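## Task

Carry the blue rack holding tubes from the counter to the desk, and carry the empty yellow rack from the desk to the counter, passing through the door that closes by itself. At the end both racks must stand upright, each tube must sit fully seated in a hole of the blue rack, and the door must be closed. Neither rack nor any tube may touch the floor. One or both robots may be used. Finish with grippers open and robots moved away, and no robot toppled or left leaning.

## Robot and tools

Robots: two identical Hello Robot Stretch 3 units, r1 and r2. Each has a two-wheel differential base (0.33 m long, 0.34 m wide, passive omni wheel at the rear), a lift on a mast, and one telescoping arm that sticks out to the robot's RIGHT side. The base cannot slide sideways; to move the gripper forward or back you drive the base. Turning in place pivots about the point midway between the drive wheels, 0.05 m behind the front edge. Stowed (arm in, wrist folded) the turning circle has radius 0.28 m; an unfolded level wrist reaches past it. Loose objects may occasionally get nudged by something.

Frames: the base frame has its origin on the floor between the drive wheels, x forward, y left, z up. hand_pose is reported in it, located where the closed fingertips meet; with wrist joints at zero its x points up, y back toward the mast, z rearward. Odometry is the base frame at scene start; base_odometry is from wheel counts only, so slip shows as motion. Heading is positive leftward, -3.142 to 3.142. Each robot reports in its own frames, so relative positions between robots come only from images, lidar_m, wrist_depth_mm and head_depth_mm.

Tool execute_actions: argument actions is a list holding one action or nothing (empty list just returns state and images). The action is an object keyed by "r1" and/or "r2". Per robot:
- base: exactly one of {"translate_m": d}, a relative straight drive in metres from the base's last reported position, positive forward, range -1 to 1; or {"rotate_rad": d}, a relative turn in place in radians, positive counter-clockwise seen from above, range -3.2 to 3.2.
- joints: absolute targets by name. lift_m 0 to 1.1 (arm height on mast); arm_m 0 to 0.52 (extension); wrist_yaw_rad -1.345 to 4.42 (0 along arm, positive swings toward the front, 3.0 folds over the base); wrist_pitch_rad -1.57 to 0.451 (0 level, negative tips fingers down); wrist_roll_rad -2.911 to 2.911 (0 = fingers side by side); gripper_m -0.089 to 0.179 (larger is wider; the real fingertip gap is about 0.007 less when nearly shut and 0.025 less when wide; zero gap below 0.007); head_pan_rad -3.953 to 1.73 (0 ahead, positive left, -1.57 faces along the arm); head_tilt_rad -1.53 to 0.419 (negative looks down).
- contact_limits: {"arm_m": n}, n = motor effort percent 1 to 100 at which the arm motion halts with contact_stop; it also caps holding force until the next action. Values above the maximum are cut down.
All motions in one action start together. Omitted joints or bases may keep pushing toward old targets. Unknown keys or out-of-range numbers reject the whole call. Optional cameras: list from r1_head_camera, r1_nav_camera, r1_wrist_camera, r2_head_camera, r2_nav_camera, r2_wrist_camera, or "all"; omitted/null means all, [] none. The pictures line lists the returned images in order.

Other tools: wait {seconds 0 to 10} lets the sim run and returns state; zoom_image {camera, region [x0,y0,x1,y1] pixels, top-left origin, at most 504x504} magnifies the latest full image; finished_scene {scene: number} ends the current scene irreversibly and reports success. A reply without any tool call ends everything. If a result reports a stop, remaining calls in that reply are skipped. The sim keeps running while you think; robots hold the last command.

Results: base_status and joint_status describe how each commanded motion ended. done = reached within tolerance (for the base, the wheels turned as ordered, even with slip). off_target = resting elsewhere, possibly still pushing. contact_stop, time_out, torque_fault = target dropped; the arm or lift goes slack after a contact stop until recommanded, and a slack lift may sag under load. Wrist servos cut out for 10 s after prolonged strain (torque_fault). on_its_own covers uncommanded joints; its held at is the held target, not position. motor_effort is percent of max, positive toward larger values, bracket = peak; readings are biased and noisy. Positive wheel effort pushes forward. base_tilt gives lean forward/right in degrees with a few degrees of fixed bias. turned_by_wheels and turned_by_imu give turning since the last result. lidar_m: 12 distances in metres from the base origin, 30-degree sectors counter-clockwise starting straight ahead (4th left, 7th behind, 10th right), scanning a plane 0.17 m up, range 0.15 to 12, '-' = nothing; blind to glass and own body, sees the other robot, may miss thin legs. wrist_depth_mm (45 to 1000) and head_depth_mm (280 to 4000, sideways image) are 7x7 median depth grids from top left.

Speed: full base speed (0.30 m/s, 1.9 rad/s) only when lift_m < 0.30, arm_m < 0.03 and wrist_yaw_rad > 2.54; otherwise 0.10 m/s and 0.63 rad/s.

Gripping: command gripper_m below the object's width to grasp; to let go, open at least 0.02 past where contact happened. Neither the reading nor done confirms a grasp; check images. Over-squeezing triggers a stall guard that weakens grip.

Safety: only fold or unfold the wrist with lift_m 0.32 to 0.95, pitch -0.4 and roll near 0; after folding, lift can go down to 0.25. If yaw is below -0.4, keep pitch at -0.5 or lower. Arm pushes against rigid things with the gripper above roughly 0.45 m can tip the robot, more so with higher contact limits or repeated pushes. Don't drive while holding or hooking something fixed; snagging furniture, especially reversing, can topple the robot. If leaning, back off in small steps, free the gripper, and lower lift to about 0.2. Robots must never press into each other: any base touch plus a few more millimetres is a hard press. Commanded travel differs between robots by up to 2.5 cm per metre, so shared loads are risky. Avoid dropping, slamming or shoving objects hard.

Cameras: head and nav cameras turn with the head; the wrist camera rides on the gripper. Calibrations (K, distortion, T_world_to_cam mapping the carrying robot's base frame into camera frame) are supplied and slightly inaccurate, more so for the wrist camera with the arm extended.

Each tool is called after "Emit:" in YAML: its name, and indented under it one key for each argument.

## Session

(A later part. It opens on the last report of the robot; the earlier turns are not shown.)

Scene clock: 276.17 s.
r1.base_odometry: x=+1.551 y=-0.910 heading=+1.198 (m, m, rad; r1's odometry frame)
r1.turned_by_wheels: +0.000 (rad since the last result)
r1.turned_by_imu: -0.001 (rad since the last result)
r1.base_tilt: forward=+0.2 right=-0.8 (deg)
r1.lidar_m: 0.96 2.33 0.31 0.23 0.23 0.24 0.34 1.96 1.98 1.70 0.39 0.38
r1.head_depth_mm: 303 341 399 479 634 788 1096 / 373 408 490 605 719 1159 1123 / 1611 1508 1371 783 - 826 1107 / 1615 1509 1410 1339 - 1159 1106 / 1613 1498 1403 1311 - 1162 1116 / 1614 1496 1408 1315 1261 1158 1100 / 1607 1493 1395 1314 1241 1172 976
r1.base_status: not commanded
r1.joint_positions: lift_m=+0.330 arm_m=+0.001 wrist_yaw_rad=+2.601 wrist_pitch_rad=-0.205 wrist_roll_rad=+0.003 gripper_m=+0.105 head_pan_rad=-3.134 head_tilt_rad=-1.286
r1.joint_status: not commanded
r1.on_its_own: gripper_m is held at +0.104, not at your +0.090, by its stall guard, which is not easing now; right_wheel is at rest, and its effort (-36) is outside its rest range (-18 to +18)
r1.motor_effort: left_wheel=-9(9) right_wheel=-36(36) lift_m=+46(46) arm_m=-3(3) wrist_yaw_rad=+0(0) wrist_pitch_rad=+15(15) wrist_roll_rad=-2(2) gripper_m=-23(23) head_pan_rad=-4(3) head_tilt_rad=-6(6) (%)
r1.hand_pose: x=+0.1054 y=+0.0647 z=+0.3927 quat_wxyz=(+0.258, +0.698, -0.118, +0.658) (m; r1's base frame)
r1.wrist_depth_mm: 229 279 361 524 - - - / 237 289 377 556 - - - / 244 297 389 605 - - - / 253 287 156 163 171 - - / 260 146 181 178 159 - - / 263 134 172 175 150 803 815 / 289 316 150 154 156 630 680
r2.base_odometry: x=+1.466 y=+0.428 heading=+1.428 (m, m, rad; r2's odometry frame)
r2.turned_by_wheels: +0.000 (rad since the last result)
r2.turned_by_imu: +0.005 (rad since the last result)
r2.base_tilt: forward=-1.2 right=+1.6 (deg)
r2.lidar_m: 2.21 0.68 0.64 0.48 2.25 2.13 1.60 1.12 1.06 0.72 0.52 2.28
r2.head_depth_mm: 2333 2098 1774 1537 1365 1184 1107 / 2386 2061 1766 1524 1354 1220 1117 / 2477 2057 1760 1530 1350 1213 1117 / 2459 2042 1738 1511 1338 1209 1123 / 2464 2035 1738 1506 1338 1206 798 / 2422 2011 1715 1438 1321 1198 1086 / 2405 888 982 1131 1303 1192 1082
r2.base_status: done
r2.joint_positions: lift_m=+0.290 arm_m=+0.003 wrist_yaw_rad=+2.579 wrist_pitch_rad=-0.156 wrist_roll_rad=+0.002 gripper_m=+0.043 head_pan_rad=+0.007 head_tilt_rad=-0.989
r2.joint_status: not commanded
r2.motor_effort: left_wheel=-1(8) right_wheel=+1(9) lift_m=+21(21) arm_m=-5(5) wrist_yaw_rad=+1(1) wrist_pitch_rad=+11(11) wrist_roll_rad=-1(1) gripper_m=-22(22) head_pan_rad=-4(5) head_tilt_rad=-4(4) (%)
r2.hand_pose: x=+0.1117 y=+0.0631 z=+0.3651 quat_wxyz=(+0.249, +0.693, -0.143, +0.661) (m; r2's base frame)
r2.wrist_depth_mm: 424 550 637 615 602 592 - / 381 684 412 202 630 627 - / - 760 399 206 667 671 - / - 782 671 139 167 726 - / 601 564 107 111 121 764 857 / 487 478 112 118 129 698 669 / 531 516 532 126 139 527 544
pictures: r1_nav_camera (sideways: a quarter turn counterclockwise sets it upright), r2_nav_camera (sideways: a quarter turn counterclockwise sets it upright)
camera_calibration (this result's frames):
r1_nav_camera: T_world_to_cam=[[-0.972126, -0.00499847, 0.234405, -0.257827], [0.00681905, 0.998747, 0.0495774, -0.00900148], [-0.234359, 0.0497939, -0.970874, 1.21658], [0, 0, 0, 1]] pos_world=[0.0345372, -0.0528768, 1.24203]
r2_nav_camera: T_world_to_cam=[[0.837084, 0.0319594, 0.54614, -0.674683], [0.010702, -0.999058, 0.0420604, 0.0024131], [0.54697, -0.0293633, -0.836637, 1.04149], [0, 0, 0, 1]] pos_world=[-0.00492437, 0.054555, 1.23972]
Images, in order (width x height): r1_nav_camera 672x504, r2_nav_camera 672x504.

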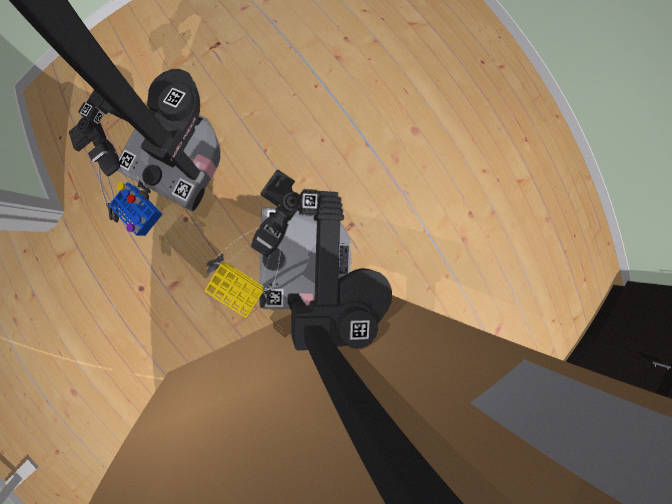

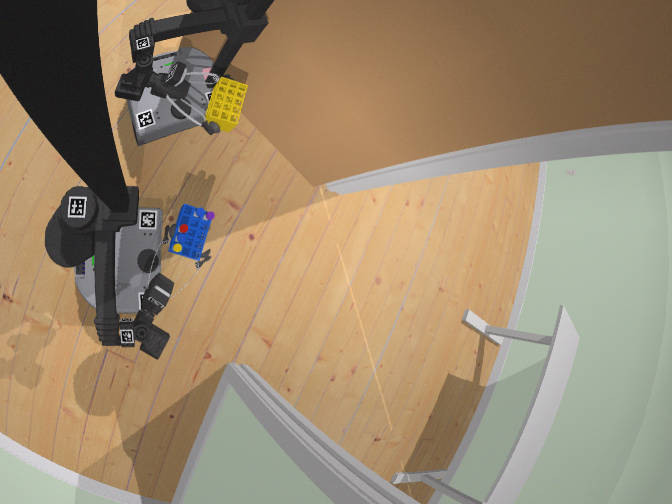

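Emit:
execute_actions:
  actions:
    - {"r2":{"base":{"rotate_rad":-0.13}},"r1":{"base":{"rotate_rad":0.1}}}
  cameras: []

Emit:
execute_actions:
  actions:
    - {"r2":{"base":{"translate_m":1.0}}}
  cameras: ["r1_nav_camera","r2_nav_camera","r2_wrist_camera"]

Scene clock: 281.67 s.
r1.base_odometry: x=+1.551 y=-0.910 heading=+1.298 (m, m, rad; r1's odometry frame)
r1.turned_by_wheels: +0.100 (rad since the last result)
r1.turned_by_imu: +0.098 (rad since the last result)
r1.base_tilt: forward=+0.2 right=-0.8 (deg)
r1.lidar_m: 0.97 0.56 0.27 0.22 0.22 0.24 2.06 1.96 2.01 1.64 0.37 0.38
r1.head_depth_mm: 319 353 406 474 596 712 954 / 1614 1466 509 602 710 1105 1128 / 1624 1510 1421 825 - 827 1105 / 1611 1491 1411 1334 - 1163 1104 / 1608 1499 1402 1323 - 1158 1118 / 1616 1496 1407 1320 1259 1153 1102 / 1602 1497 1400 1316 1239 1170 971
r1.base_status: done
r1.joint_positions: lift_m=+0.330 arm_m=+0.001 wrist_yaw_rad=+2.601 wrist_pitch_rad=-0.205 wrist_roll_rad=+0.003 gripper_m=+0.105 head_pan_rad=-3.134 head_tilt_rad=-1.286
r1.joint_status: not commanded
r1.on_its_own: gripper_m is held at +0.104, not at your +0.090, by its stall guard, which is not easing now
r1.motor_effort: left_wheel=-1(9) right_wheel=-2(32) lift_m=+46(46) arm_m=-3(3) wrist_yaw_rad=+0(0) wrist_pitch_rad=+15(15) wrist_roll_rad=-2(2) gripper_m=-23(23) head_pan_rad=-4(4) head_tilt_rad=-6(6) (%)
r1.hand_pose: x=+0.1054 y=+0.0647 z=+0.3927 quat_wxyz=(+0.258, +0.698, -0.118, +0.658) (m; r1's base frame)
r1.wrist_depth_mm: 216 255 327 438 - - - / 223 266 339 472 - - - / 230 275 345 501 - - - / 239 270 155 162 171 - - / 247 146 181 177 159 - - / 246 135 172 174 150 802 812 / 273 299 151 153 156 626 653
r2.base_odometry: x=+1.466 y=+0.428 heading=+1.298 (m, m, rad; r2's odometry frame)
r2.turned_by_wheels: -0.130 (rad since the last result)
r2.turned_by_imu: -0.127 (rad since the last result)
r2.base_tilt: forward=-1.3 right=+1.7 (deg)
r2.lidar_m: 2.20 0.69 0.67 0.48 2.36 2.13 1.89 1.18 1.06 0.85 0.52 0.53
r2.head_depth_mm: 2330 2087 1790 1541 1055 1196 1107 / 2347 2072 1761 1535 1356 1213 1116 / 2362 2061 1754 1522 1354 1212 1114 / 2487 2048 1746 1517 1343 1207 1126 / 2470 2013 1722 1506 1331 1198 799 / 2426 1996 1734 1492 1333 1194 1085 / 2406 2023 1698 1262 1301 1193 1080
r2.base_status: done
r2.joint_positions: lift_m=+0.290 arm_m=+0.003 wrist_yaw_rad=+2.579 wrist_pitch_rad=-0.156 wrist_roll_rad=+0.002 gripper_m=+0.043 head_pan_rad=+0.007 head_tilt_rad=-0.989
r2.joint_status: not commanded
r2.motor_effort: left_wheel=+2(8) right_wheel=-2(7) lift_m=+21(20) arm_m=-5(5) wrist_yaw_rad=+1(1) wrist_pitch_rad=+11(11) wrist_roll_rad=-1(1) gripper_m=-23(23) head_pan_rad=-4(4) head_tilt_rad=-4(3) (%)
r2.hand_pose: x=+0.1117 y=+0.0632 z=+0.3651 quat_wxyz=(+0.249, +0.693, -0.143, +0.661) (m; r2's base frame)
r2.wrist_depth_mm: 484 557 621 624 625 679 - / 369 561 428 203 655 - - / 692 673 429 208 682 - - / - 712 709 139 167 - - / 566 567 107 111 121 858 852 / 442 487 112 118 129 694 661 / 415 514 533 127 140 532 544
pictures: none
No camera images: the call's "cameras" was empty. Leave "cameras" out to get every camera's image.

Scene clock: 286.83 s.
r1.base_odometry: x=+1.551 y=-0.910 heading=+1.298 (m, m, rad; r1's odometry frame)
r1.turned_by_wheels: +0.000 (rad since the last result)
r1.turned_by_imu: -0.001 (rad since the last result)
r1.base_tilt: forward=+0.3 right=-0.8 (deg)
r1.lidar_m: 0.97 0.56 0.27 0.22 0.22 0.24 2.06 1.96 2.01 1.64 1.55 0.97
r1.head_depth_mm: 320 353 405 473 596 715 954 / 1623 1466 508 602 710 1108 1124 / 1608 1517 1415 824 - 829 1106 / 1620 1507 1413 1330 - 1163 1106 / 1608 1501 1399 1325 - 1162 1113 / 1605 1497 1398 1315 1260 1159 1116 / 1605 1494 1396 1313 1242 1170 1113
r1.base_status: not commanded
r1.joint_positions: lift_m=+0.330 arm_m=+0.001 wrist_yaw_rad=+2.601 wrist_pitch_rad=-0.205 wrist_roll_rad=+0.003 gripper_m=+0.105 head_pan_rad=-3.134 head_tilt_rad=-1.286
r1.joint_status: not commanded
r1.on_its_own: gripper_m is held at +0.104, not at your +0.090, by its stall guard, which is not easing now
r1.motor_effort: left_wheel=-1(1) right_wheel=-2(2) lift_m=+46(46) arm_m=-3(3) wrist_yaw_rad=-1(0) wrist_pitch_rad=+15(15) wrist_roll_rad=-1(2) gripper_m=-23(23) head_pan_rad=-4(4) head_tilt_rad=-6(6) (%)
r1.hand_pose: x=+0.1054 y=+0.0647 z=+0.3927 quat_wxyz=(+0.258, +0.698, -0.118, +0.658) (m; r1's base frame)
r1.wrist_depth_mm: 216 255 326 449 - - - / 223 265 337 475 - 849 - / 229 276 348 492 - - - / 240 271 154 163 171 - - / 247 146 181 178 159 834 - / 247 134 172 174 151 797 843 / 271 305 151 154 156 607 662
r2.base_odometry: x=+1.735 y=+1.390 heading=+1.298 (m, m, rad; r2's odometry frame)
r2.turned_by_wheels: +0.000 (rad since the last result)
r2.turned_by_imu: +0.006 (rad since the last result)
r2.base_tilt: forward=-1.3 right=+1.6 (deg)
r2.lidar_m: 1.23 2.05 2.35 0.60 0.54 0.67 2.46 0.65 0.81 1.41 1.60 1.68
r2.head_depth_mm: 1093 951 1784 1540 1356 1224 1109 / 1084 971 1765 1532 1353 1220 1118 / 1078 1886 1679 1522 1348 1206 1116 / 1674 1954 1743 1517 1340 1203 1122 / 1775 1995 1726 1510 1334 1197 788 / 1868 2007 1721 1498 1326 1199 1085 / 1963 2002 1706 1491 1324 1187 1080
r2.base_status: done
r2.joint_positions: lift_m=+0.290 arm_m=+0.003 wrist_yaw_rad=+2.579 wrist_pitch_rad=-0.156 wrist_roll_rad=+0.002 gripper_m=+0.043 head_pan_rad=+0.007 head_tilt_rad=-0.989
r2.joint_status: not commanded
r2.motor_effort: left_wheel=+1(9) right_wheel=-1(5) lift_m=+21(21) arm_m=-5(5) wrist_yaw_rad=+1(1) wrist_pitch_rad=+11(11) wrist_roll_rad=-1(1) gripper_m=-23(23) head_pan_rad=-5(4) head_tilt_rad=-3(3) (%)
r2.hand_pose: x=+0.1117 y=+0.0632 z=+0.3651 quat_wxyz=(+0.249, +0.693, -0.143, +0.661) (m; r2's base frame)
r2.wrist_depth_mm: 628 - - - - - - / 615 - - 203 - - - / 602 - - 207 - - - / 590 - - 140 167 - - / 581 823 107 111 120 902 851 / 564 676 112 118 128 703 670 / 523 551 530 127 140 529 549
pictures: r1_nav_camera (sideways: a quarter turn counterclockwise sets it upright), r2_nav_camera (sideways: a quarter turn counterclockwise sets it upright), r2_wrist_camera
camera_calibration (this result's frames):
r1_nav_camera: T_world_to_cam=[[-0.972126, -0.0049994, 0.234404, -0.257827], [0.00681808, 0.998747, 0.0495774, -0.00900148], [-0.234359, 0.0497937, -0.970874, 1.21658], [0, 0, 0, 1]] pos_world=[0.0345373, -0.0528768, 1.24203]
r2_nav_camera: T_world_to_cam=[[0.837125, 0.0317727, 0.546088, -0.674615], [0.0104815, -0.99906, 0.0420602, 0.00241476], [0.546911, -0.0294858, -0.836671, 1.04154], [0, 0, 0, 1]] pos_world=[-0.00491607, 0.0545574, 1.23972]
r2_wrist_camera: T_world_to_cam=[[0.868973, -0.494628, -0.0151414, -0.0462924], [-0.183633, -0.293897, -0.938032, 0.411488], [0.459526, 0.817905, -0.346218, 0.186749], [0, 0, 0, 1]] pos_world=[0.0299737, -0.0547055, 0.449944]
Images, in order (width x height): r1_nav_camera 672x504, r2_nav_camera 672x504, r2_wrist_camera 644x364.

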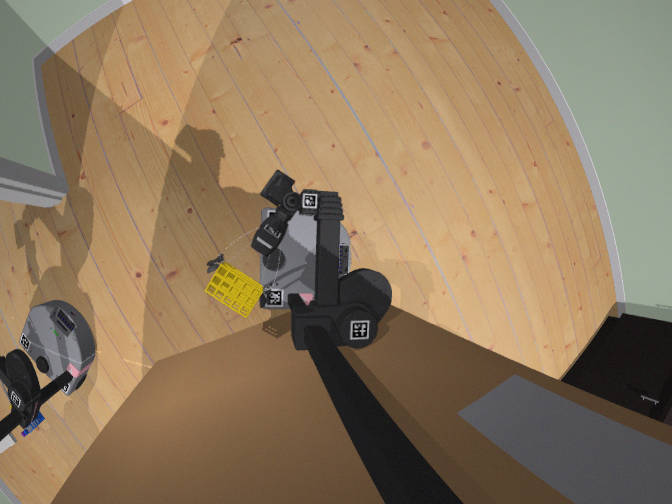

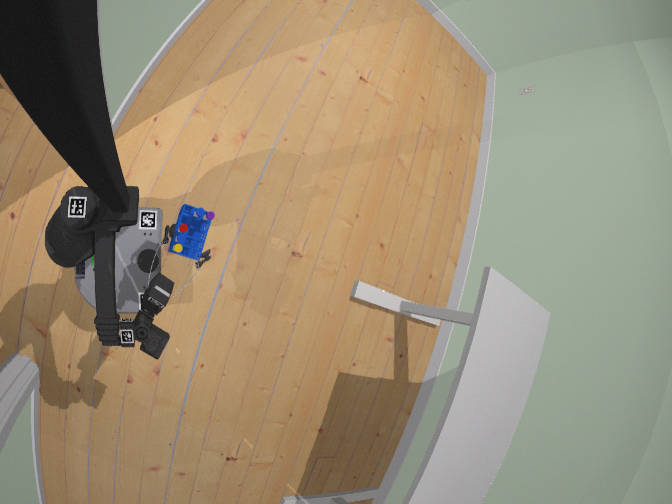

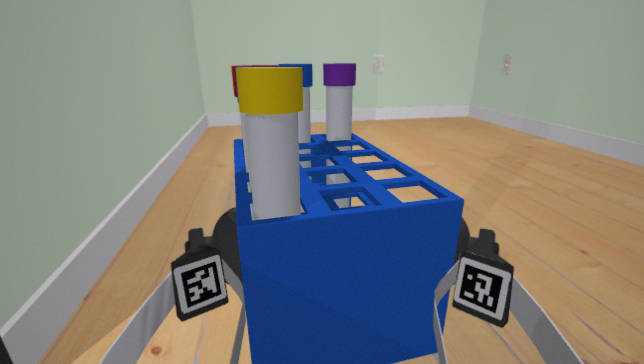

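Emit:
execute_actions:
  actions:
    - {"r2":{"base":{"translate_m":0.15},"joints":{"lift_m":0.5}},"r1":{"joints":{"wrist_yaw_rad":0.2}}}
  cameras: []

Emit:
execute_actions:
  actions:
    - {"r2":{"base":{"translate_m":0.25},"joints":{"lift_m":0.78}},"r1":{"base":{"rotate_rad":0.15}}}
  cameras: []

Emit:
execute_actions:
  actions:
    - {"r2":{"base":{"rotate_rad":0.7},"joints":{"wrist_yaw_rad":0,"arm_m":0.3,"head_pan_rad":-1.57,"head_tilt_rad":-0.7}},"r1":{"base":{"translate_m":-0.5},"joints":{"head_pan_rad":0}}}

Scene clock: 299.73 s.
r1.base_odometry: x=+1.551 y=-0.910 heading=+1.298 (m, m, rad; r1's odometry frame)
r1.turned_by_wheels: +0.000 (rad since the last result)
r1.turned_by_imu: -0.001 (rad since the last result)
r1.base_tilt: forward=+0.3 right=-0.9 (deg)
r1.lidar_m: 0.97 0.56 0.27 0.22 0.22 0.24 2.05 1.96 2.01 1.64 1.56 0.97
r1.head_depth_mm: 319 353 405 473 595 713 955 / 1626 1478 509 602 709 1109 1122 / 1619 1509 1409 822 - 1171 1129 / 1614 1495 1410 1337 - 1167 1120 / 1616 1498 1410 1320 - 1159 1119 / 1611 1494 1404 1323 1262 1171 1117 / 1604 1494 1392 1312 1240 1168 1119
r1.base_status: not commanded
r1.joint_positions: lift_m=+0.330 arm_m=+0.001 wrist_yaw_rad=+0.203 wrist_pitch_rad=-0.205 wrist_roll_rad=+0.003 gripper_m=+0.105 head_pan_rad=-3.134 head_tilt_rad=-1.286
r1.joint_status: all done
r1.on_its_own: gripper_m is held at +0.104, not at your +0.090, by its stall guard, which is not easing now
r1.motor_effort: left_wheel=-1(1) right_wheel=-2(2) lift_m=+46(46) arm_m=-3(3) wrist_yaw_rad=-3(4) wrist_pitch_rad=+15(15) wrist_roll_rad=-1(2) gripper_m=-23(23) head_pan_rad=-4(4) head_tilt_rad=-6(6) (%)
r1.hand_pose: x=+0.0282 y=-0.3870 z=+0.3927 quat_wxyz=(+0.706, +0.144, -0.693, -0.001) (m; r1's base frame)
r1.wrist_depth_mm: - - - - - - - / - - - - - - - / - - - - - - - / - - 154 162 172 - - / 895 145 181 177 159 - - / 729 134 171 173 150 777 835 / 558 570 151 154 155 616 662
r2.base_odometry: x=+1.776 y=+1.535 heading=+1.298 (m, m, rad; r2's odometry frame)
r2.turned_by_wheels: +0.000 (rad since the last result)
r2.turned_by_imu: +0.002 (rad since the last result)
r2.base_tilt: forward=-1.2 right=+1.7 (deg)
r2.lidar_m: 1.08 1.89 2.30 0.84 0.54 0.59 2.55 0.77 1.14 1.46 1.52 1.54
r2.head_depth_mm: 1092 903 1716 1543 1370 1227 1113 / 1086 899 1722 1532 1353 1214 1118 / 1396 911 1710 1500 1347 1207 1117 / 1549 1799 1736 1511 1342 1205 1121 / 1628 1914 1740 1506 1341 1195 1086 / 1709 1946 1723 1507 1331 670 1063 / 1794 1985 1702 1501 1320 1191 1084
r2.base_status: done
r2.joint_positions: lift_m=+0.500 arm_m=+0.003 wrist_yaw_rad=+2.579 wrist_pitch_rad=-0.156 wrist_roll_rad=+0.002 gripper_m=+0.043 head_pan_rad=+0.007 head_tilt_rad=-0.989
r2.joint_status: all done
r2.motor_effort: left_wheel=+1(8) right_wheel=-1(6) lift_m=+25(27) arm_m=-6(5) wrist_yaw_rad=+1(1) wrist_pitch_rad=+10(11) wrist_roll_rad=-1(1) gripper_m=-23(23) head_pan_rad=-4(5) head_tilt_rad=-4(4) (%)
r2.hand_pose: x=+0.1117 y=+0.0632 z=+0.5749 quat_wxyz=(+0.249, +0.693, -0.143, +0.661) (m; r2's base frame)
r2.wrist_depth_mm: 835 - - - - - - / 818 - - 202 - - - / 816 - - 208 - - - / 794 - - 140 167 - - / 784 - 107 111 121 - - / 775 - 112 118 129 - - / 744 800 777 126 139 767 785
pictures: none
No camera images: the call's "cameras" was empty. Leave "cameras" out to get every camera's image.

Scene clock: 303.60 s.
r1.base_odometry: x=+1.551 y=-0.910 heading=+1.448 (m, m, rad; r1's odometry frame)
r1.turned_by_wheels: +0.150 (rad since the last result)
r1.turned_by_imu: +0.148 (rad since the last result)
r1.base_tilt: forward=+0.2 right=-0.7 (deg)
r1.lidar_m: 2.49 0.41 0.24 0.20 0.20 0.24 1.98 1.96 2.01 1.58 1.56 0.97
r1.head_depth_mm: 1630 389 419 470 562 620 741 / 1621 1509 618 618 681 941 1104 / 1618 1508 1409 1348 - 1174 1122 / 1606 1497 1406 1333 - 1161 1119 / 1611 1511 1404 1322 - 1169 1117 / 1603 1495 1400 1317 1260 1169 1119 / 1603 1494 1402 1313 1238 1167 1118
r1.base_status: done
r1.joint_positions: lift_m=+0.330 arm_m=+0.001 wrist_yaw_rad=+0.203 wrist_pitch_rad=-0.205 wrist_roll_rad=+0.003 gripper_m=+0.105 head_pan_rad=-3.134 head_tilt_rad=-1.286
r1.joint_status: not commanded
r1.on_its_own: gripper_m is held at +0.104, not at your +0.090, by its stall guard, which is not easing now
r1.motor_effort: left_wheel=-1(7) right_wheel=-2(6) lift_m=+46(46) arm_m=-3(3) wrist_yaw_rad=-2(3) wrist_pitch_rad=+15(15) wrist_roll_rad=-2(1) gripper_m=-24(23) head_pan_rad=-4(4) head_tilt_rad=-6(6) (%)
r1.hand_pose: x=+0.0280 y=-0.3871 z=+0.3927 quat_wxyz=(+0.706, +0.143, -0.693, -0.001) (m; r1's base frame)
r1.wrist_depth_mm: - - - - - - - / - - - - - - - / - - - - - - - / - - 155 163 172 - - / 913 146 180 179 159 - - / 737 134 172 173 150 809 831 / 567 564 151 154 156 618 664
r2.base_odometry: x=+1.843 y=+1.776 heading=+1.298 (m, m, rad; r2's odometry frame)
r2.turned_by_wheels: +0.000 (rad since the last result)
r2.turned_by_imu: +0.002 (rad since the last result)
r2.base_tilt: forward=-1.3 right=+1.7 (deg)
r2.lidar_m: 0.85 1.60 2.21 1.25 0.79 0.72 2.70 0.99 1.54 1.55 1.44 0.84
r2.head_depth_mm: 1081 903 769 1463 1369 1220 1106 / 1117 899 763 1485 1355 1221 1131 / 1248 939 760 1477 1332 1209 - / 1298 1561 1638 1514 1337 1200 1120 / 1366 1654 1720 1507 1350 401 1100 / 1440 1745 1707 1501 1332 368 1058 / 1515 1842 1706 1489 1321 362 1072
r2.base_status: done
r2.joint_positions: lift_m=+0.780 arm_m=+0.003 wrist_yaw_rad=+2.579 wrist_pitch_rad=-0.156 wrist_roll_rad=+0.002 gripper_m=+0.043 head_pan_rad=+0.007 head_tilt_rad=-0.989
r2.joint_status: all done
r2.motor_effort: left_wheel=+1(6) right_wheel=-1(4) lift_m=+25(26) arm_m=-5(5) wrist_yaw_rad=+1(1) wrist_pitch_rad=+11(11) wrist_roll_rad=-1(1) gripper_m=-23(23) head_pan_rad=-4(5) head_tilt_rad=-2(3) (%)
r2.hand_pose: x=+0.1117 y=+0.0632 z=+0.8550 quat_wxyz=(+0.249, +0.693, -0.143, +0.661) (m; r2's base frame)
r2.wrist_depth_mm: - - - - - - - / - - - 204 - - - / - - - 207 - - - / - - - 140 167 - - / - - 107 111 121 - - / - - 112 118 129 - - / - - - 126 140 - -
pictures: none
No camera images: the call's "cameras" was empty. Leave "cameras" out to get every camera's image.

Scene clock: 309.83 s.
r1.base_odometry: x=+1.490 y=-1.406 heading=+1.448 (m, m, rad; r1's odometry frame)
r1.turned_by_wheels: +0.000 (rad since the last result)
r1.turned_by_imu: +0.016 (rad since the last result)
r1.base_tilt: forward=+0.1 right=-0.7 (deg)
r1.lidar_m: 0.59 0.95 1.21 1.41 1.40 1.49 1.52 1.50 1.63 1.77 1.75 0.54
r1.head_depth_mm: 562 694 1412 1337 1251 1178 1126 / 597 748 985 1327 1245 1173 1113 / 675 837 1113 1321 1250 - 1108 / 750 952 1321 1326 1249 - - / 833 1106 1387 1316 1244 - - / 948 1308 1398 1322 1245 1189 - / 1094 1455 1406 1318 1237 1174 -
r1.base_status: done
r1.joint_positions: lift_m=+0.330 arm_m=+0.001 wrist_yaw_rad=+0.202 wrist_pitch_rad=-0.205 wrist_roll_rad=+0.003 gripper_m=+0.105 head_pan_rad=-0.007 head_tilt_rad=-1.286
r1.joint_status: all done
r1.on_its_own: gripper_m is held at +0.104, not at your +0.090, by its stall guard, which is not easing now
r1.motor_effort: left_wheel=+0(7) right_wheel=+1(35) lift_m=+46(46) arm_m=-3(3) wrist_yaw_rad=-1(3) wrist_pitch_rad=+15(15) wrist_roll_rad=-1(1) gripper_m=-23(23) head_pan_rad=+4(51) head_tilt_rad=-5(6) (%)
r1.hand_pose: x=+0.0278 y=-0.3871 z=+0.3926 quat_wxyz=(+0.706, +0.143, -0.693, -0.002) (m; r1's base frame)
r1.wrist_depth_mm: - - - - - - - / - - - - - - - / - - - - - - - / - - 155 163 171 - - / 902 145 181 179 159 - - / 715 135 172 174 150 796 823 / 565 573 151 154 157 609 654
r2.base_odometry: x=+1.843 y=+1.776 heading=+1.998 (m, m, rad; r2's odometry frame)
r2.turned_by_wheels: +0.700 (rad since the last result)
r2.turned_by_imu: +0.687 (rad since the last result)
r2.base_tilt: forward=-1.2 right=+1.7 (deg)
r2.lidar_m: 1.85 2.21 1.01 0.72 0.72 0.99 1.00 1.54 1.44 1.35 0.84 1.35
r2.head_depth_mm: 1497 1643 1156 1767 1664 - - / 1413 1545 1134 - 1565 1351 1168 / 1329 1464 1179 - 1597 1343 1158 / 1267 1400 828 826 1583 1336 1153 / 1196 1341 1104 849 1535 1321 1147 / 1142 1283 1093 841 1454 1321 1140 / 1088 1213 1075 835 736 1284 1134
r2.base_status: done
r2.joint_positions: lift_m=+0.780 arm_m=+0.300 wrist_yaw_rad=+0.001 wrist_pitch_rad=-0.156 wrist_roll_rad=+0.002 gripper_m=+0.043 head_pan_rad=-1.563 head_tilt_rad=-0.705
r2.joint_status: all done
r2.motor_effort: left_wheel=-1(5) right_wheel=+2(5) lift_m=+25(25) arm_m=+5(6) wrist_yaw_rad=-1(3) wrist_pitch_rad=+11(11) wrist_roll_rad=-1(1) gripper_m=-23(23) head_pan_rad=-4(52) head_tilt_rad=+1(18) (%)
r2.hand_pose: x=-0.0212 y=-0.6940 z=+0.8550 quat_wxyz=(+0.704, +0.056, -0.705, -0.055) (m; r2's base frame)
r2.wrist_depth_mm: 604 664 747 837 - - 965 / 629 693 744 202 - - - / 652 715 776 207 - - - / 606 607 524 139 167 599 592 / 428 429 107 111 121 453 428 / 332 334 112 118 129 346 331 / 272 270 261 127 140 260 269
pictures: r1_head_camera (sideways: a quarter turn clockwise sets it upright), r1_nav_camera (sideways: a quarter turn counterclockwise sets it upright), r1_wrist_camera, r2_head_camera (sideways: a quarter turn clockwise sets it upright), r2_nav_camera (sideways: a quarter turn counterclockwise sets it upright), r2_wrist_camera
camera_calibration (this result's frames):
r1_head_camera: T_world_to_cam=[[-0.952457, 0.0307425, -0.303119, 0.419755], [0.0433357, 0.998451, -0.0349053, 0.0421815], [0.301577, -0.0463816, -0.952313, 1.18577], [0, 0, 0, 1]] pos_world=[0.0403688, -0.0000223179, 1.25794]
r1_nav_camera: T_world_to_cam=[[0.972124, -0.00852298, 0.234314, -0.269569], [-0.0207048, -0.998556, 0.0495787, -0.0088353], [0.233553, -0.0530481, -0.970896, 1.21375], [0, 0, 0, 1]] pos_world=[-0.0216046, 0.0532672, 1.24203]
r1_wrist_camera: T_world_to_cam=[[-0.980068, -0.192882, 0.0475683, -0.0734183], [-0.108909, 0.321404, -0.940658, 0.533511], [0.166148, -0.92709, -0.336005, -0.0656392], [0, 0, 0, 1]] pos_world=[-0.00294478, -0.246487, 0.483289]
r2_head_camera: T_world_to_cam=[[-0.0533234, 0.677071, -0.733983, 0.979729], [0.99851, 0.0275921, -0.0470885, 0.0598726], [-0.0116302, -0.7354, -0.677533, 0.842381], [0, 0, 0, 1]] pos_world=[0.00225615, -0.0455112, 1.29266]
r2_nav_camera: T_world_to_cam=[[0.0312506, -0.650448, 0.758908, -0.94701], [-0.99914, 0.000362952, 0.0414541, 0.00934696], [-0.0272392, -0.759551, -0.649877, 0.802131], [0, 0, 0, 1]] pos_world=[0.060783, -0.00672477, 1.23959]
r2_wrist_camera: T_world_to_cam=[[-0.998819, -0.0461768, -0.0151266, -0.0262884], [-0.00179967, 0.346245, -0.938142, 1.07224], [0.0485579, -0.937007, -0.345919, -0.190161], [0, 0, 0, 1]] pos_world=[-0.0150938, -0.550654, 0.939735]
Images, in order (width x height): r1_head_camera 896x504, r1_nav_camera 672x504, r1_wrist_camera 644x364, r2_head_camera 896x504, r2_nav_camera 672x504, r2_wrist_camera 644x364.

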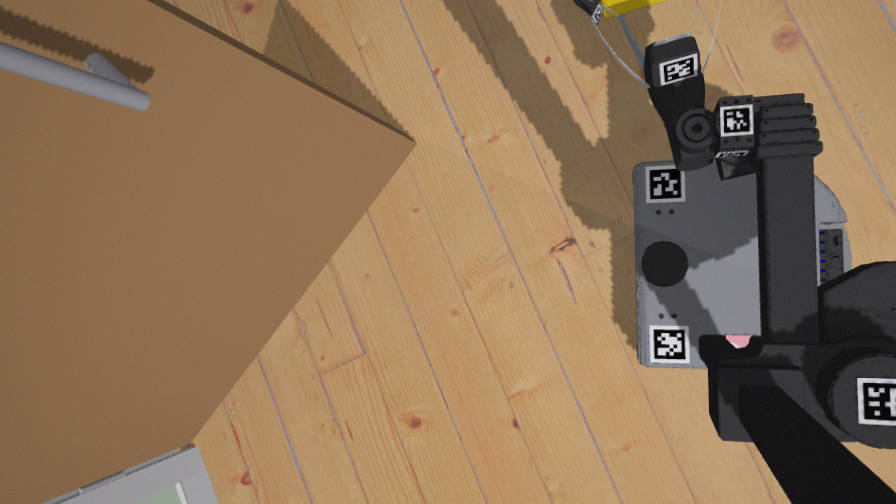

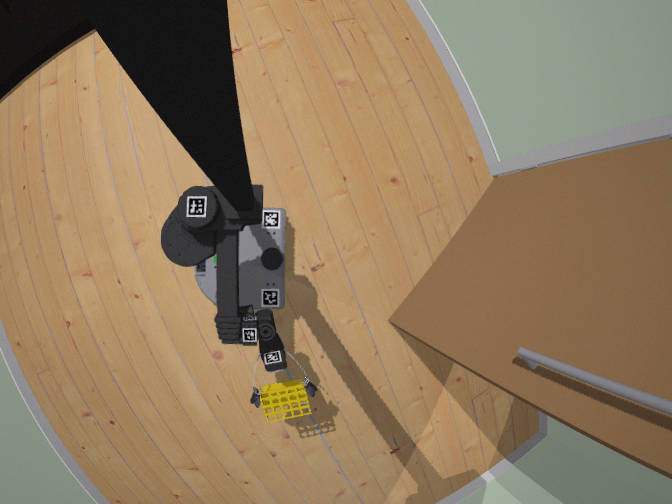

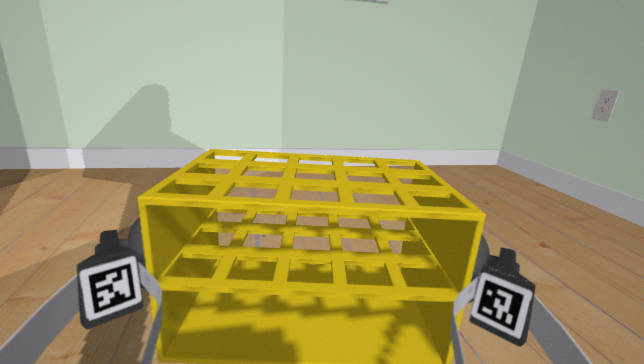

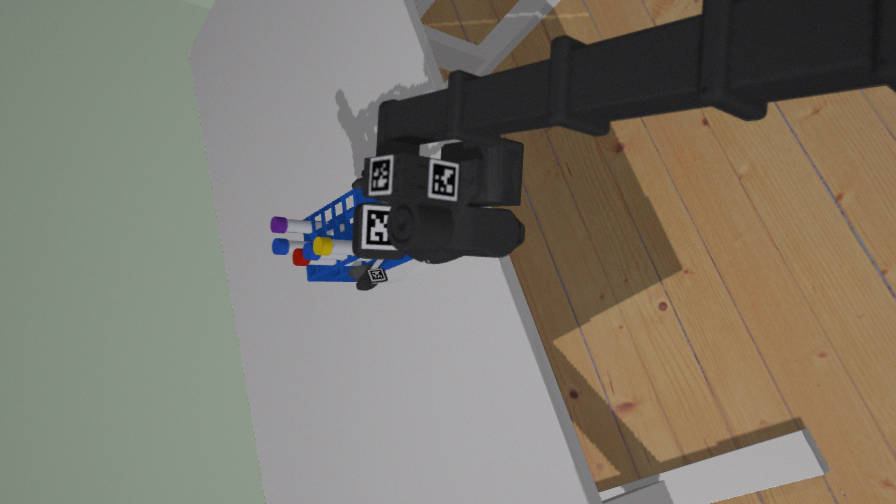

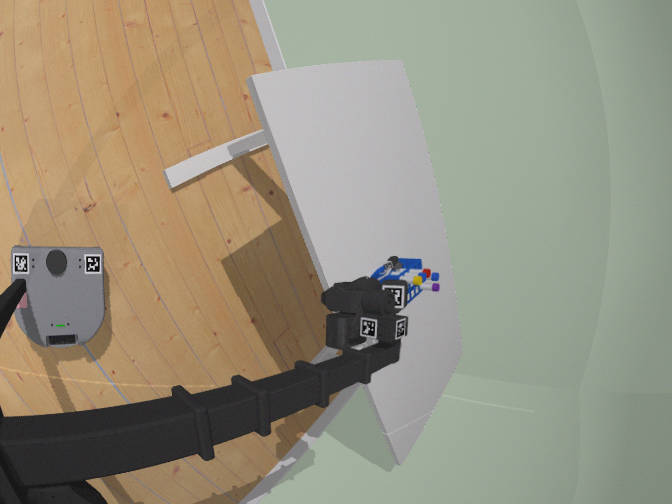

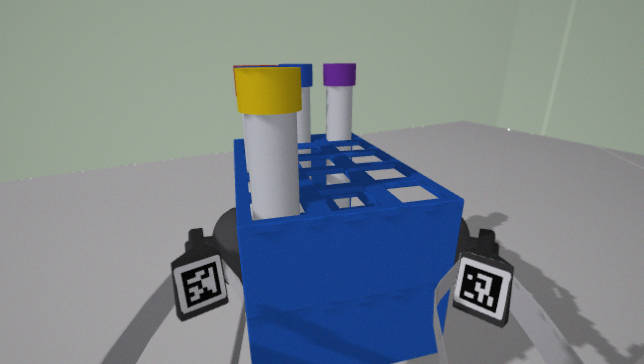

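Emit:
execute_actions:
  actions:
    - {"r2":{"joints":{"arm_m":0.36,"lift_m":0.70}},"r1":{"base":{"rotate_rad":-1.17},"joints":{"lift_m":0.55,"wrist_yaw_rad":0,"head_pan_rad":-1.57,"head_tilt_rad":-0.5}}}
  cameras: ["r2_wrist_camera"]

Scene clock: 318.63 s.
r1.base_odometry: x=+1.490 y=-1.406 heading=+0.278 (m, m, rad; r1's odometry frame)
r1.turned_by_wheels: -1.170 (rad since the last result)
r1.turned_by_imu: -1.159 (rad since the last result)
r1.base_tilt: forward=+0.2 right=-0.8 (deg)
r1.lidar_m: 1.75 1.57 1.16 1.10 1.16 1.45 1.39 1.44 1.56 1.50 1.56 1.81
r1.head_depth_mm: 1262 1366 1503 1668 1856 1561 1294 / 1257 1371 1500 1660 1839 1567 1301 / 1261 1364 1508 1664 1847 1559 1297 / 1257 1365 1498 1673 1829 1565 1293 / 1254 1371 1501 1660 1828 1579 1299 / 1256 1365 1502 1671 1830 1577 1302 / 1260 1368 1503 1665 1836 1589 1306
r1.base_status: done
r1.joint_positions: lift_m=+0.550 arm_m=+0.001 wrist_yaw_rad=+0.003 wrist_pitch_rad=-0.205 wrist_roll_rad=+0.003 gripper_m=+0.105 head_pan_rad=-1.563 head_tilt_rad=-0.507
r1.joint_status: all done
r1.on_its_own: gripper_m is held at +0.104, not at your +0.090, by its stall guard, which is not easing now
r1.motor_effort: left_wheel=+1(5) right_wheel=-1(5) lift_m=+50(53) arm_m=-3(3) wrist_yaw_rad=-1(5) wrist_pitch_rad=+15(15) wrist_roll_rad=-2(1) gripper_m=-24(23) head_pan_rad=-4(52) head_tilt_rad=+3(32) (%)
r1.hand_pose: x=-0.0209 y=-0.3921 z=+0.6125 quat_wxyz=(+0.703, +0.073, -0.704, -0.072) (m; r1's base frame)
r1.wrist_depth_mm: - - - - - - - / - - - - - - - / - - - - - - - / - - 155 162 171 - - / - 146 182 178 159 - - / - 134 172 173 150 - - / 813 835 150 154 156 897 975
r2.base_odometry: x=+1.843 y=+1.776 heading=+1.998 (m, m, rad; r2's odometry frame)
r2.turned_by_wheels: +0.000 (rad since the last result)
r2.turned_by_imu: +0.001 (rad since the last result)
r2.base_tilt: forward=-1.2 right=+1.7 (deg)
r2.lidar_m: 1.85 2.21 1.01 0.72 0.73 0.81 1.00 1.54 1.44 1.36 0.84 1.36
r2.head_depth_mm: 1499 1644 1154 1765 1614 1367 1176 / 1411 1553 1143 966 1662 - - / 1329 1471 1126 - 1579 1347 1161 / 1265 1403 1114 827 1586 1335 1153 / 1194 1343 1103 851 1536 1323 1150 / 1142 1275 1096 843 1448 1319 1142 / 1084 1214 1083 835 739 1287 1138
r2.base_status: not commanded
r2.joint_positions: lift_m=+0.700 arm_m=+0.360 wrist_yaw_rad=+0.001 wrist_pitch_rad=-0.156 wrist_roll_rad=+0.002 gripper_m=+0.043 head_pan_rad=-1.563 head_tilt_rad=-0.705
r2.joint_status: all done
r2.motor_effort: left_wheel=-1(1) right_wheel=+2(2) lift_m=+21(23) arm_m=+5(6) wrist_yaw_rad=-1(0) wrist_pitch_rad=+11(11) wrist_roll_rad=-1(1) gripper_m=-23(23) head_pan_rad=-5(4) head_tilt_rad=+3(1) (%)
r2.hand_pose: x=-0.0212 y=-0.7540 z=+0.7752 quat_wxyz=(+0.704, +0.056, -0.705, -0.055) (m; r2's base frame)
r2.wrist_depth_mm: 569 624 698 792 911 - 923 / 589 648 706 202 955 - 946 / 600 644 519 207 657 656 649 / 388 386 334 140 167 386 384 / 274 274 107 111 121 289 272 / 212 212 112 118 129 221 211 / 173 173 167 127 140 166 172
pictures: r2_wrist_camera
camera_calibration (this result's frames):
r2_wrist_camera: T_world_to_cam=[[-0.99882, -0.0461565, -0.0151253, -0.030256], [-0.00179246, 0.346217, -0.938153, 1.01819], [0.0485385, -0.937018, -0.345892, -0.273994], [0, 0, 0, 1]] pos_world=[-0.015096, -0.610649, 0.859989]
Images, in order (width x height): r2_wrist_camera 644x364.

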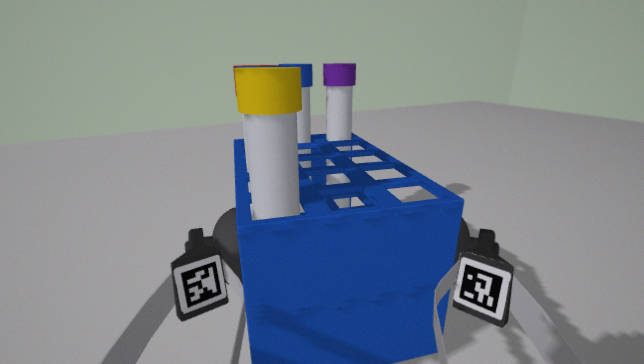

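Emit:
execute_actions:
  actions:
    - {"r2":{"joints":{"lift_m":0.685}},"r1":{"base":{"translate_m":-0.3},"joints":{"lift_m":0.85}}}
  cameras: ["r2_wrist_camera"]

Scene clock: 325.47 s.
r1.base_odometry: x=+1.201 y=-1.488 heading=+0.278 (m, m, rad; r1's odometry frame)
r1.turned_by_wheels: +0.000 (rad since the last result)
r1.turned_by_imu: +0.001 (rad since the last result)
r1.base_tilt: forward=+0.3 right=-0.7 (deg)
r1.lidar_m: 2.05 1.57 1.14 1.12 1.16 1.13 1.09 1.13 1.53 1.50 1.56 2.12
r1.head_depth_mm: 1254 1370 1497 1666 1829 1563 1328 / 1255 1363 1509 1662 1832 1436 1328 / 1255 1363 1496 1660 1832 473 - / 1251 1361 1493 1667 1828 482 1314 / 1255 1365 1498 1659 1837 1478 1297 / 1259 1370 1504 1656 1826 1567 1300 / 1257 1362 1503 1663 1837 1584 1300
r1.base_status: done
r1.joint_positions: lift_m=+0.850 arm_m=+0.001 wrist_yaw_rad=+0.003 wrist_pitch_rad=-0.205 wrist_roll_rad=+0.003 gripper_m=+0.105 head_pan_rad=-1.563 head_tilt_rad=-0.507
r1.joint_status: all done
r1.on_its_own: gripper_m is held at +0.104, not at your +0.090, by its stall guard, which is not easing now
r1.motor_effort: left_wheel=+1(3) right_wheel=+0(6) lift_m=+50(50) arm_m=-3(3) wrist_yaw_rad=-3(2) wrist_pitch_rad=+15(15) wrist_roll_rad=-1(2) gripper_m=-23(23) head_pan_rad=-5(4) head_tilt_rad=+4(3) (%)
r1.hand_pose: x=-0.0209 y=-0.3921 z=+0.9125 quat_wxyz=(+0.703, +0.073, -0.704, -0.072) (m; r1's base frame)
r1.wrist_depth_mm: - - - - - - - / - - - - - - - / - - - - - - - / - - 155 162 171 - - / - 146 182 177 158 - - / - 134 171 174 150 - - / - - 151 153 156 - -
r2.base_odometry: x=+1.843 y=+1.776 heading=+1.998 (m, m, rad; r2's odometry frame)
r2.turned_by_wheels: +0.000 (rad since the last result)
r2.turned_by_imu: +0.001 (rad since the last result)
r2.base_tilt: forward=-1.2 right=+1.7 (deg)
r2.lidar_m: 1.86 2.21 1.01 0.73 0.72 0.82 0.99 1.54 1.44 1.35 0.84 1.36
r2.head_depth_mm: 1510 1642 1152 1783 1617 1363 1173 / 1403 1550 1140 968 1650 - - / 1338 1474 1123 - 1552 1342 1160 / 1262 1415 1110 824 1576 1336 1159 / 1201 1331 1102 849 1532 1328 1146 / 1140 1283 1092 840 1444 1323 1142 / 1087 1213 1074 834 739 1285 1141
r2.base_status: not commanded
r2.joint_positions: lift_m=+0.685 arm_m=+0.360 wrist_yaw_rad=+0.001 wrist_pitch_rad=-0.153 wrist_roll_rad=+0.002 gripper_m=+0.043 head_pan_rad=-1.563 head_tilt_rad=-0.705
r2.joint_status: all done
r2.motor_effort: left_wheel=-1(1) right_wheel=+2(2) lift_m=+20(20) arm_m=+6(5) wrist_yaw_rad=-1(1) wrist_pitch_rad=+10(11) wrist_roll_rad=-1(1) gripper_m=-23(23) head_pan_rad=-4(4) head_tilt_rad=+3(2) (%)
r2.hand_pose: x=-0.0212 y=-0.7542 z=+0.7610 quat_wxyz=(+0.705, +0.055, -0.705, -0.054) (m; r2's base frame)
r2.wrist_depth_mm: 570 623 691 781 911 - 937 / 593 644 696 202 964 - 958 / 590 607 469 207 587 590 586 / 354 352 299 139 167 347 347 / 248 248 107 111 120 261 246 / 191 192 112 118 129 199 190 / 155 156 150 127 140 150 155
pictures: r2_wrist_camera
camera_calibration (this result's frames):
r2_wrist_camera: T_world_to_cam=[[-0.99882, -0.0462014, -0.0149924, -0.0306148], [-0.00178667, 0.343394, -0.93919, 1.00357], [0.0485401, -0.938055, -0.343071, -0.282022], [0, 0, 0, 1]] pos_world=[-0.0150963, -0.610586, 0.84533]
Images, in order (width x height): r2_wrist_camera 644x364.

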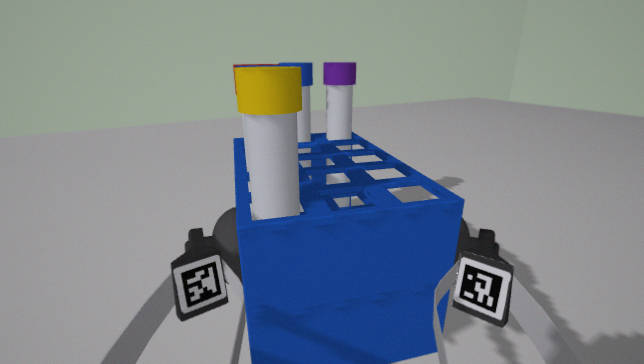

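Emit:
execute_actions:
  actions:
    - {"r2":{"joints":{"gripper_m":0.16}},"r1":{"base":{"translate_m":-0.42},"joints":{"lift_m":0.93}}}
  cameras: ["r2_wrist_camera"]

Emit:
execute_actions:
  actions:
    - {"r2":{"joints":{"arm_m":0.0,"lift_m":0.70}},"r1":{"base":{"rotate_rad":-1.59},"joints":{"arm_m":0.48}}}
  cameras: ["r2_wrist_camera","r2_head_camera","r1_wrist_camera","r1_head_camera"]

Scene clock: 333.80 s.
r1.base_odometry: x=+0.798 y=-1.604 heading=+0.278 (m, m, rad; r1's odometry frame)
r1.turned_by_wheels: +0.000 (rad since the last result)
r1.turned_by_imu: +0.001 (rad since the last result)
r1.base_tilt: forward=+0.2 right=-0.7 (deg)
r1.lidar_m: 2.46 1.58 1.16 1.12 1.17 0.70 0.68 0.70 0.95 1.49 1.56 2.15
r1.head_depth_mm: 1251 1355 1485 1648 1824 1658 - / 1252 1361 1493 1656 1752 1567 - / 1244 1361 1495 1656 461 - - / 1253 1355 1493 1651 443 1475 1262 / 1244 1356 1496 1657 1798 1573 1298 / 1251 1366 1484 1666 1822 1568 1299 / 1249 1366 1499 1653 1823 1575 1307
r1.base_status: done
r1.joint_positions: lift_m=+0.930 arm_m=+0.001 wrist_yaw_rad=+0.003 wrist_pitch_rad=-0.205 wrist_roll_rad=+0.003 gripper_m=+0.105 head_pan_rad=-1.563 head_tilt_rad=-0.507
r1.joint_status: all done
r1.on_its_own: gripper_m is held at +0.104, not at your +0.090, by its stall guard, which is not easing now
r1.motor_effort: left_wheel=+0(3) right_wheel=+0(5) lift_m=+50(50) arm_m=-3(3) wrist_yaw_rad=-2(2) wrist_pitch_rad=+15(15) wrist_roll_rad=-2(2) gripper_m=-23(23) head_pan_rad=-4(5) head_tilt_rad=+3(3) (%)
r1.hand_pose: x=-0.0209 y=-0.3921 z=+0.9925 quat_wxyz=(+0.703, +0.073, -0.704, -0.072) (m; r1's base frame)
r1.wrist_depth_mm: - - - - - - - / - - - - - - - / - - - - - - - / - - 155 163 172 - 748 / - 146 181 178 159 975 738 / - 135 172 174 150 899 736 / - - 151 154 156 - 680
r2.base_odometry: x=+1.843 y=+1.776 heading=+1.998 (m, m, rad; r2's odometry frame)
r2.turned_by_wheels: +0.000 (rad since the last result)
r2.turned_by_imu: +0.001 (rad since the last result)
r2.base_tilt: forward=-1.3 right=+1.7 (deg)
r2.lidar_m: 1.86 2.21 1.01 0.72 0.72 0.81 0.99 1.54 1.44 1.35 0.84 1.35
r2.head_depth_mm: 1507 1643 1152 1771 1622 1356 1172 / 1414 1550 1141 970 1656 - - / 1330 1472 1128 - 1553 1344 1158 / 1260 1402 1112 828 1584 1329 1152 / 1190 1335 1101 846 1526 1327 1152 / 1140 1282 1097 842 1453 1324 1151 / 1087 1212 1077 836 736 1288 1133
r2.base_status: not commanded
r2.joint_positions: lift_m=+0.685 arm_m=+0.360 wrist_yaw_rad=+0.001 wrist_pitch_rad=-0.145 wrist_roll_rad=+0.002 gripper_m=+0.160 head_pan_rad=-1.563 head_tilt_rad=-0.705
r2.joint_status: all done
r2.motor_effort: left_wheel=-1(1) right_wheel=+2(2) lift_m=+20(20) arm_m=+5(6) wrist_yaw_rad=-1(1) wrist_pitch_rad=+8(10) wrist_roll_rad=-1(1) gripper_m=+0(99) head_pan_rad=-5(4) head_tilt_rad=+2(1) (%)
r2.hand_pose: x=-0.0212 y=-0.7547 z=+0.7631 quat_wxyz=(+0.705, +0.052, -0.706, -0.051) (m; r2's base frame)
r2.wrist_depth_mm: 561 630 689 791 905 - 907 / 590 646 700 204 974 - 936 / 587 635 483 205 627 630 625 / 363 359 308 158 332 359 358 / 253 271 226 112 120 259 252 / 200 - 178 118 128 190 194 / - 158 148 126 138 157 152
pictures: r2_wrist_camera
camera_calibration (this result's frames):
r2_wrist_camera: T_world_to_cam=[[-0.998819, -0.0463236, -0.0146202, -0.0309831], [-0.00178085, 0.335694, -0.941969, 1.00198], [0.0485434, -0.940831, -0.33538, -0.28976], [0, 0, 0, 1]] pos_world=[-0.0150963, -0.610407, 0.846197]
Images, in order (width x height): r2_wrist_camera 644x364.

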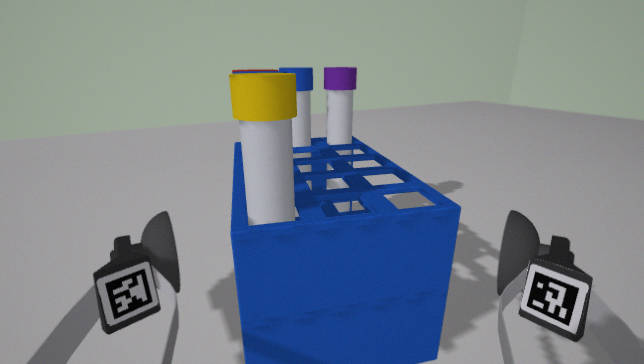

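Scene clock: 338.50 s.
r1.base_odometry: x=+0.798 y=-1.604 heading=-1.312 (m, m, rad; r1's odometry frame)
r1.turned_by_wheels: -1.590 (rad since the last result)
r1.turned_by_imu: -1.573 (rad since the last result)
r1.base_tilt: forward=+0.2 right=-0.7 (deg)
r1.lidar_m: 1.49 1.55 2.13 2.46 1.59 1.17 1.12 1.17 0.70 0.67 0.70 0.94
r1.head_depth_mm: 1077 1172 1233 - 843 946 1075 / 1079 1174 1248 766 811 924 1068 / 1077 1165 1233 768 808 916 1063 / 1070 1168 1228 770 803 912 1061 / 1073 1168 1231 814 790 910 1055 / 1070 1165 1234 814 797 907 1046 / 1072 1168 1230 816 795 904 1043
r1.base_status: done
r1.joint_positions: lift_m=+0.930 arm_m=+0.480 wrist_yaw_rad=+0.001 wrist_pitch_rad=-0.205 wrist_roll_rad=+0.003 gripper_m=+0.105 head_pan_rad=-1.563 head_tilt_rad=-0.507
r1.joint_status: all done
r1.on_its_own: gripper_m is held at +0.104, not at your +0.090, by its stall guard, which is not easing now
r1.motor_effort: left_wheel=+0(6) right_wheel=+0(5) lift_m=+50(50) arm_m=+4(4) wrist_yaw_rad=+1(3) wrist_pitch_rad=+15(15) wrist_roll_rad=-2(1) gripper_m=-23(23) head_pan_rad=-5(5) head_tilt_rad=+3(3) (%)
r1.hand_pose: x=-0.0213 y=-0.8706 z=+0.9925 quat_wxyz=(+0.703, +0.073, -0.704, -0.072) (m; r1's base frame)
r1.wrist_depth_mm: 510 514 516 524 522 525 514 / 542 549 547 543 553 550 556 / 561 566 584 575 574 578 587 / 436 450 155 163 171 561 619 / 319 146 181 177 159 353 387 / 255 135 171 173 150 278 289 / 195 197 152 154 156 216 232
r2.base_odometry: x=+1.843 y=+1.776 heading=+1.998 (m, m, rad; r2's odometry frame)
r2.turned_by_wheels: +0.000 (rad since the last result)
r2.turned_by_imu: +0.000 (rad since the last result)
r2.base_tilt: forward=-1.3 right=+1.7 (deg)
r2.lidar_m: 1.85 2.21 1.01 0.73 0.72 0.81 1.00 1.54 1.44 1.35 0.84 1.35
r2.head_depth_mm: 1508 1644 1155 1780 1618 1354 1203 / 1417 1554 1143 972 1614 1344 1229 / 1327 1469 1127 895 1606 1348 - / 1258 1407 1114 849 1600 1404 - / 1195 1336 1103 849 1532 1326 1145 / 1133 1278 1090 845 1450 1316 1140 / 1087 1220 1084 835 741 1282 1134
r2.base_status: not commanded
r2.joint_positions: lift_m=+0.700 arm_m=+0.003 wrist_yaw_rad=+0.000 wrist_pitch_rad=-0.143 wrist_roll_rad=+0.002 gripper_m=+0.160 head_pan_rad=-1.563 head_tilt_rad=-0.705
r2.joint_status: all done
joint sent to its limit — the command would take r2.arm_m past its lower limit, so that joint was sent only as far as its limit.
r2.motor_effort: left_wheel=-1(1) right_wheel=+2(2) lift_m=+24(26) arm_m=-5(7) wrist_yaw_rad=+0(1) wrist_pitch_rad=+8(8) wrist_roll_rad=-1(1) gripper_m=+1(0) head_pan_rad=-4(4) head_tilt_rad=+2(2) (%)
r2.hand_pose: x=-0.0214 y=-0.3979 z=+0.7781 quat_wxyz=(+0.705, +0.051, -0.706, -0.051) (m; r2's base frame)
r2.wrist_depth_mm: 791 864 958 - - - - / 809 880 - - - - - / 728 723 728 469 697 712 832 / 411 411 410 410 456 - - / 288 304 331 - - - - / 553 - - - - - - / 938 - - - - - -
pictures: r1_head_camera (sideways: a quarter turn clockwise sets it upright), r1_wrist_camera, r2_head_camera (sideways: a quarter turn clockwise sets it upright), r2_wrist_camera
camera_calibration (this result's frames):
r1_head_camera: T_world_to_cam=[[0.0209619, 0.465128, -0.884995, 1.17199], [0.99907, -0.0431169, 0.00100286, -0.0103788], [-0.0376918, -0.884193, -0.465599, 0.554952], [0, 0, 0, 1]] pos_world=[0.00671919, -0.0548875, 1.2956]
r1_wrist_camera: T_world_to_cam=[[-0.998847, 0.00644043, 0.047568, -0.0701509], [-0.0426261, 0.336668, -0.940658, 1.26253], [-0.0220728, -0.941602, -0.336005, -0.320807], [0, 0, 0, 1]] pos_world=[-0.0233346, -0.726672, 1.08315]
r2_head_camera: T_world_to_cam=[[-0.0533221, 0.67706, -0.733993, 0.979742], [0.99851, 0.0275896, -0.0470888, 0.059873], [-0.0116314, -0.73541, -0.677522, 0.842367], [0, 0, 0, 1]] pos_world=[0.00225607, -0.0455113, 1.29267]
r2_wrist_camera: T_world_to_cam=[[-0.998851, -0.0456525, -0.0145686, -0.0141827], [-0.00154951, 0.334625, -0.94235, 0.896255], [0.0478957, -0.941245, -0.334311, 0.049931], [0, 0, 0, 1]] pos_world=[-0.0151691, -0.25356, 0.861072]
Images, in order (width x height): r1_head_camera 896x504, r1_wrist_camera 644x364, r2_head_camera 896x504, r2_wrist_camera 644x364.

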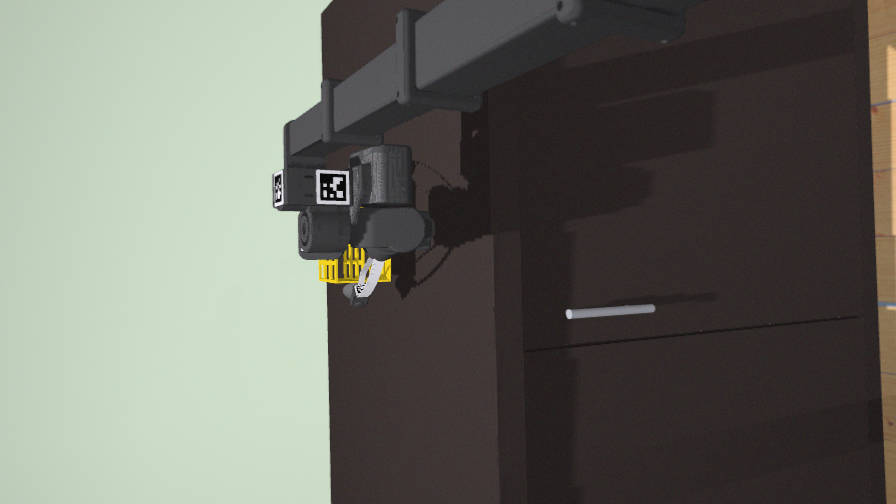

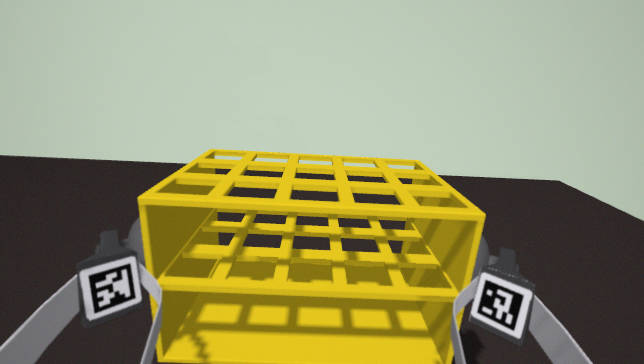

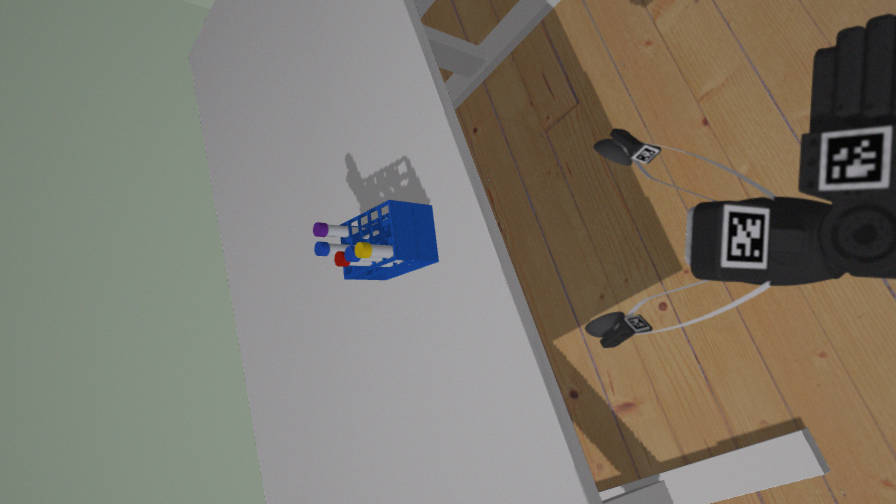

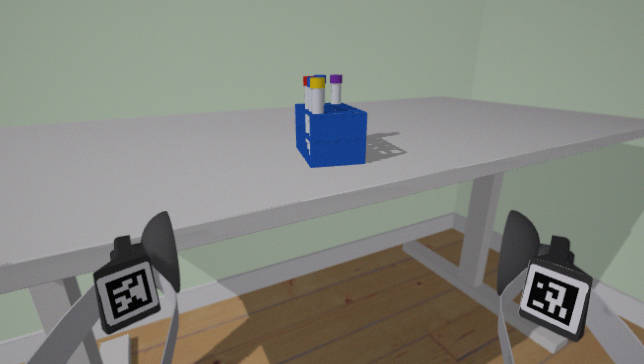

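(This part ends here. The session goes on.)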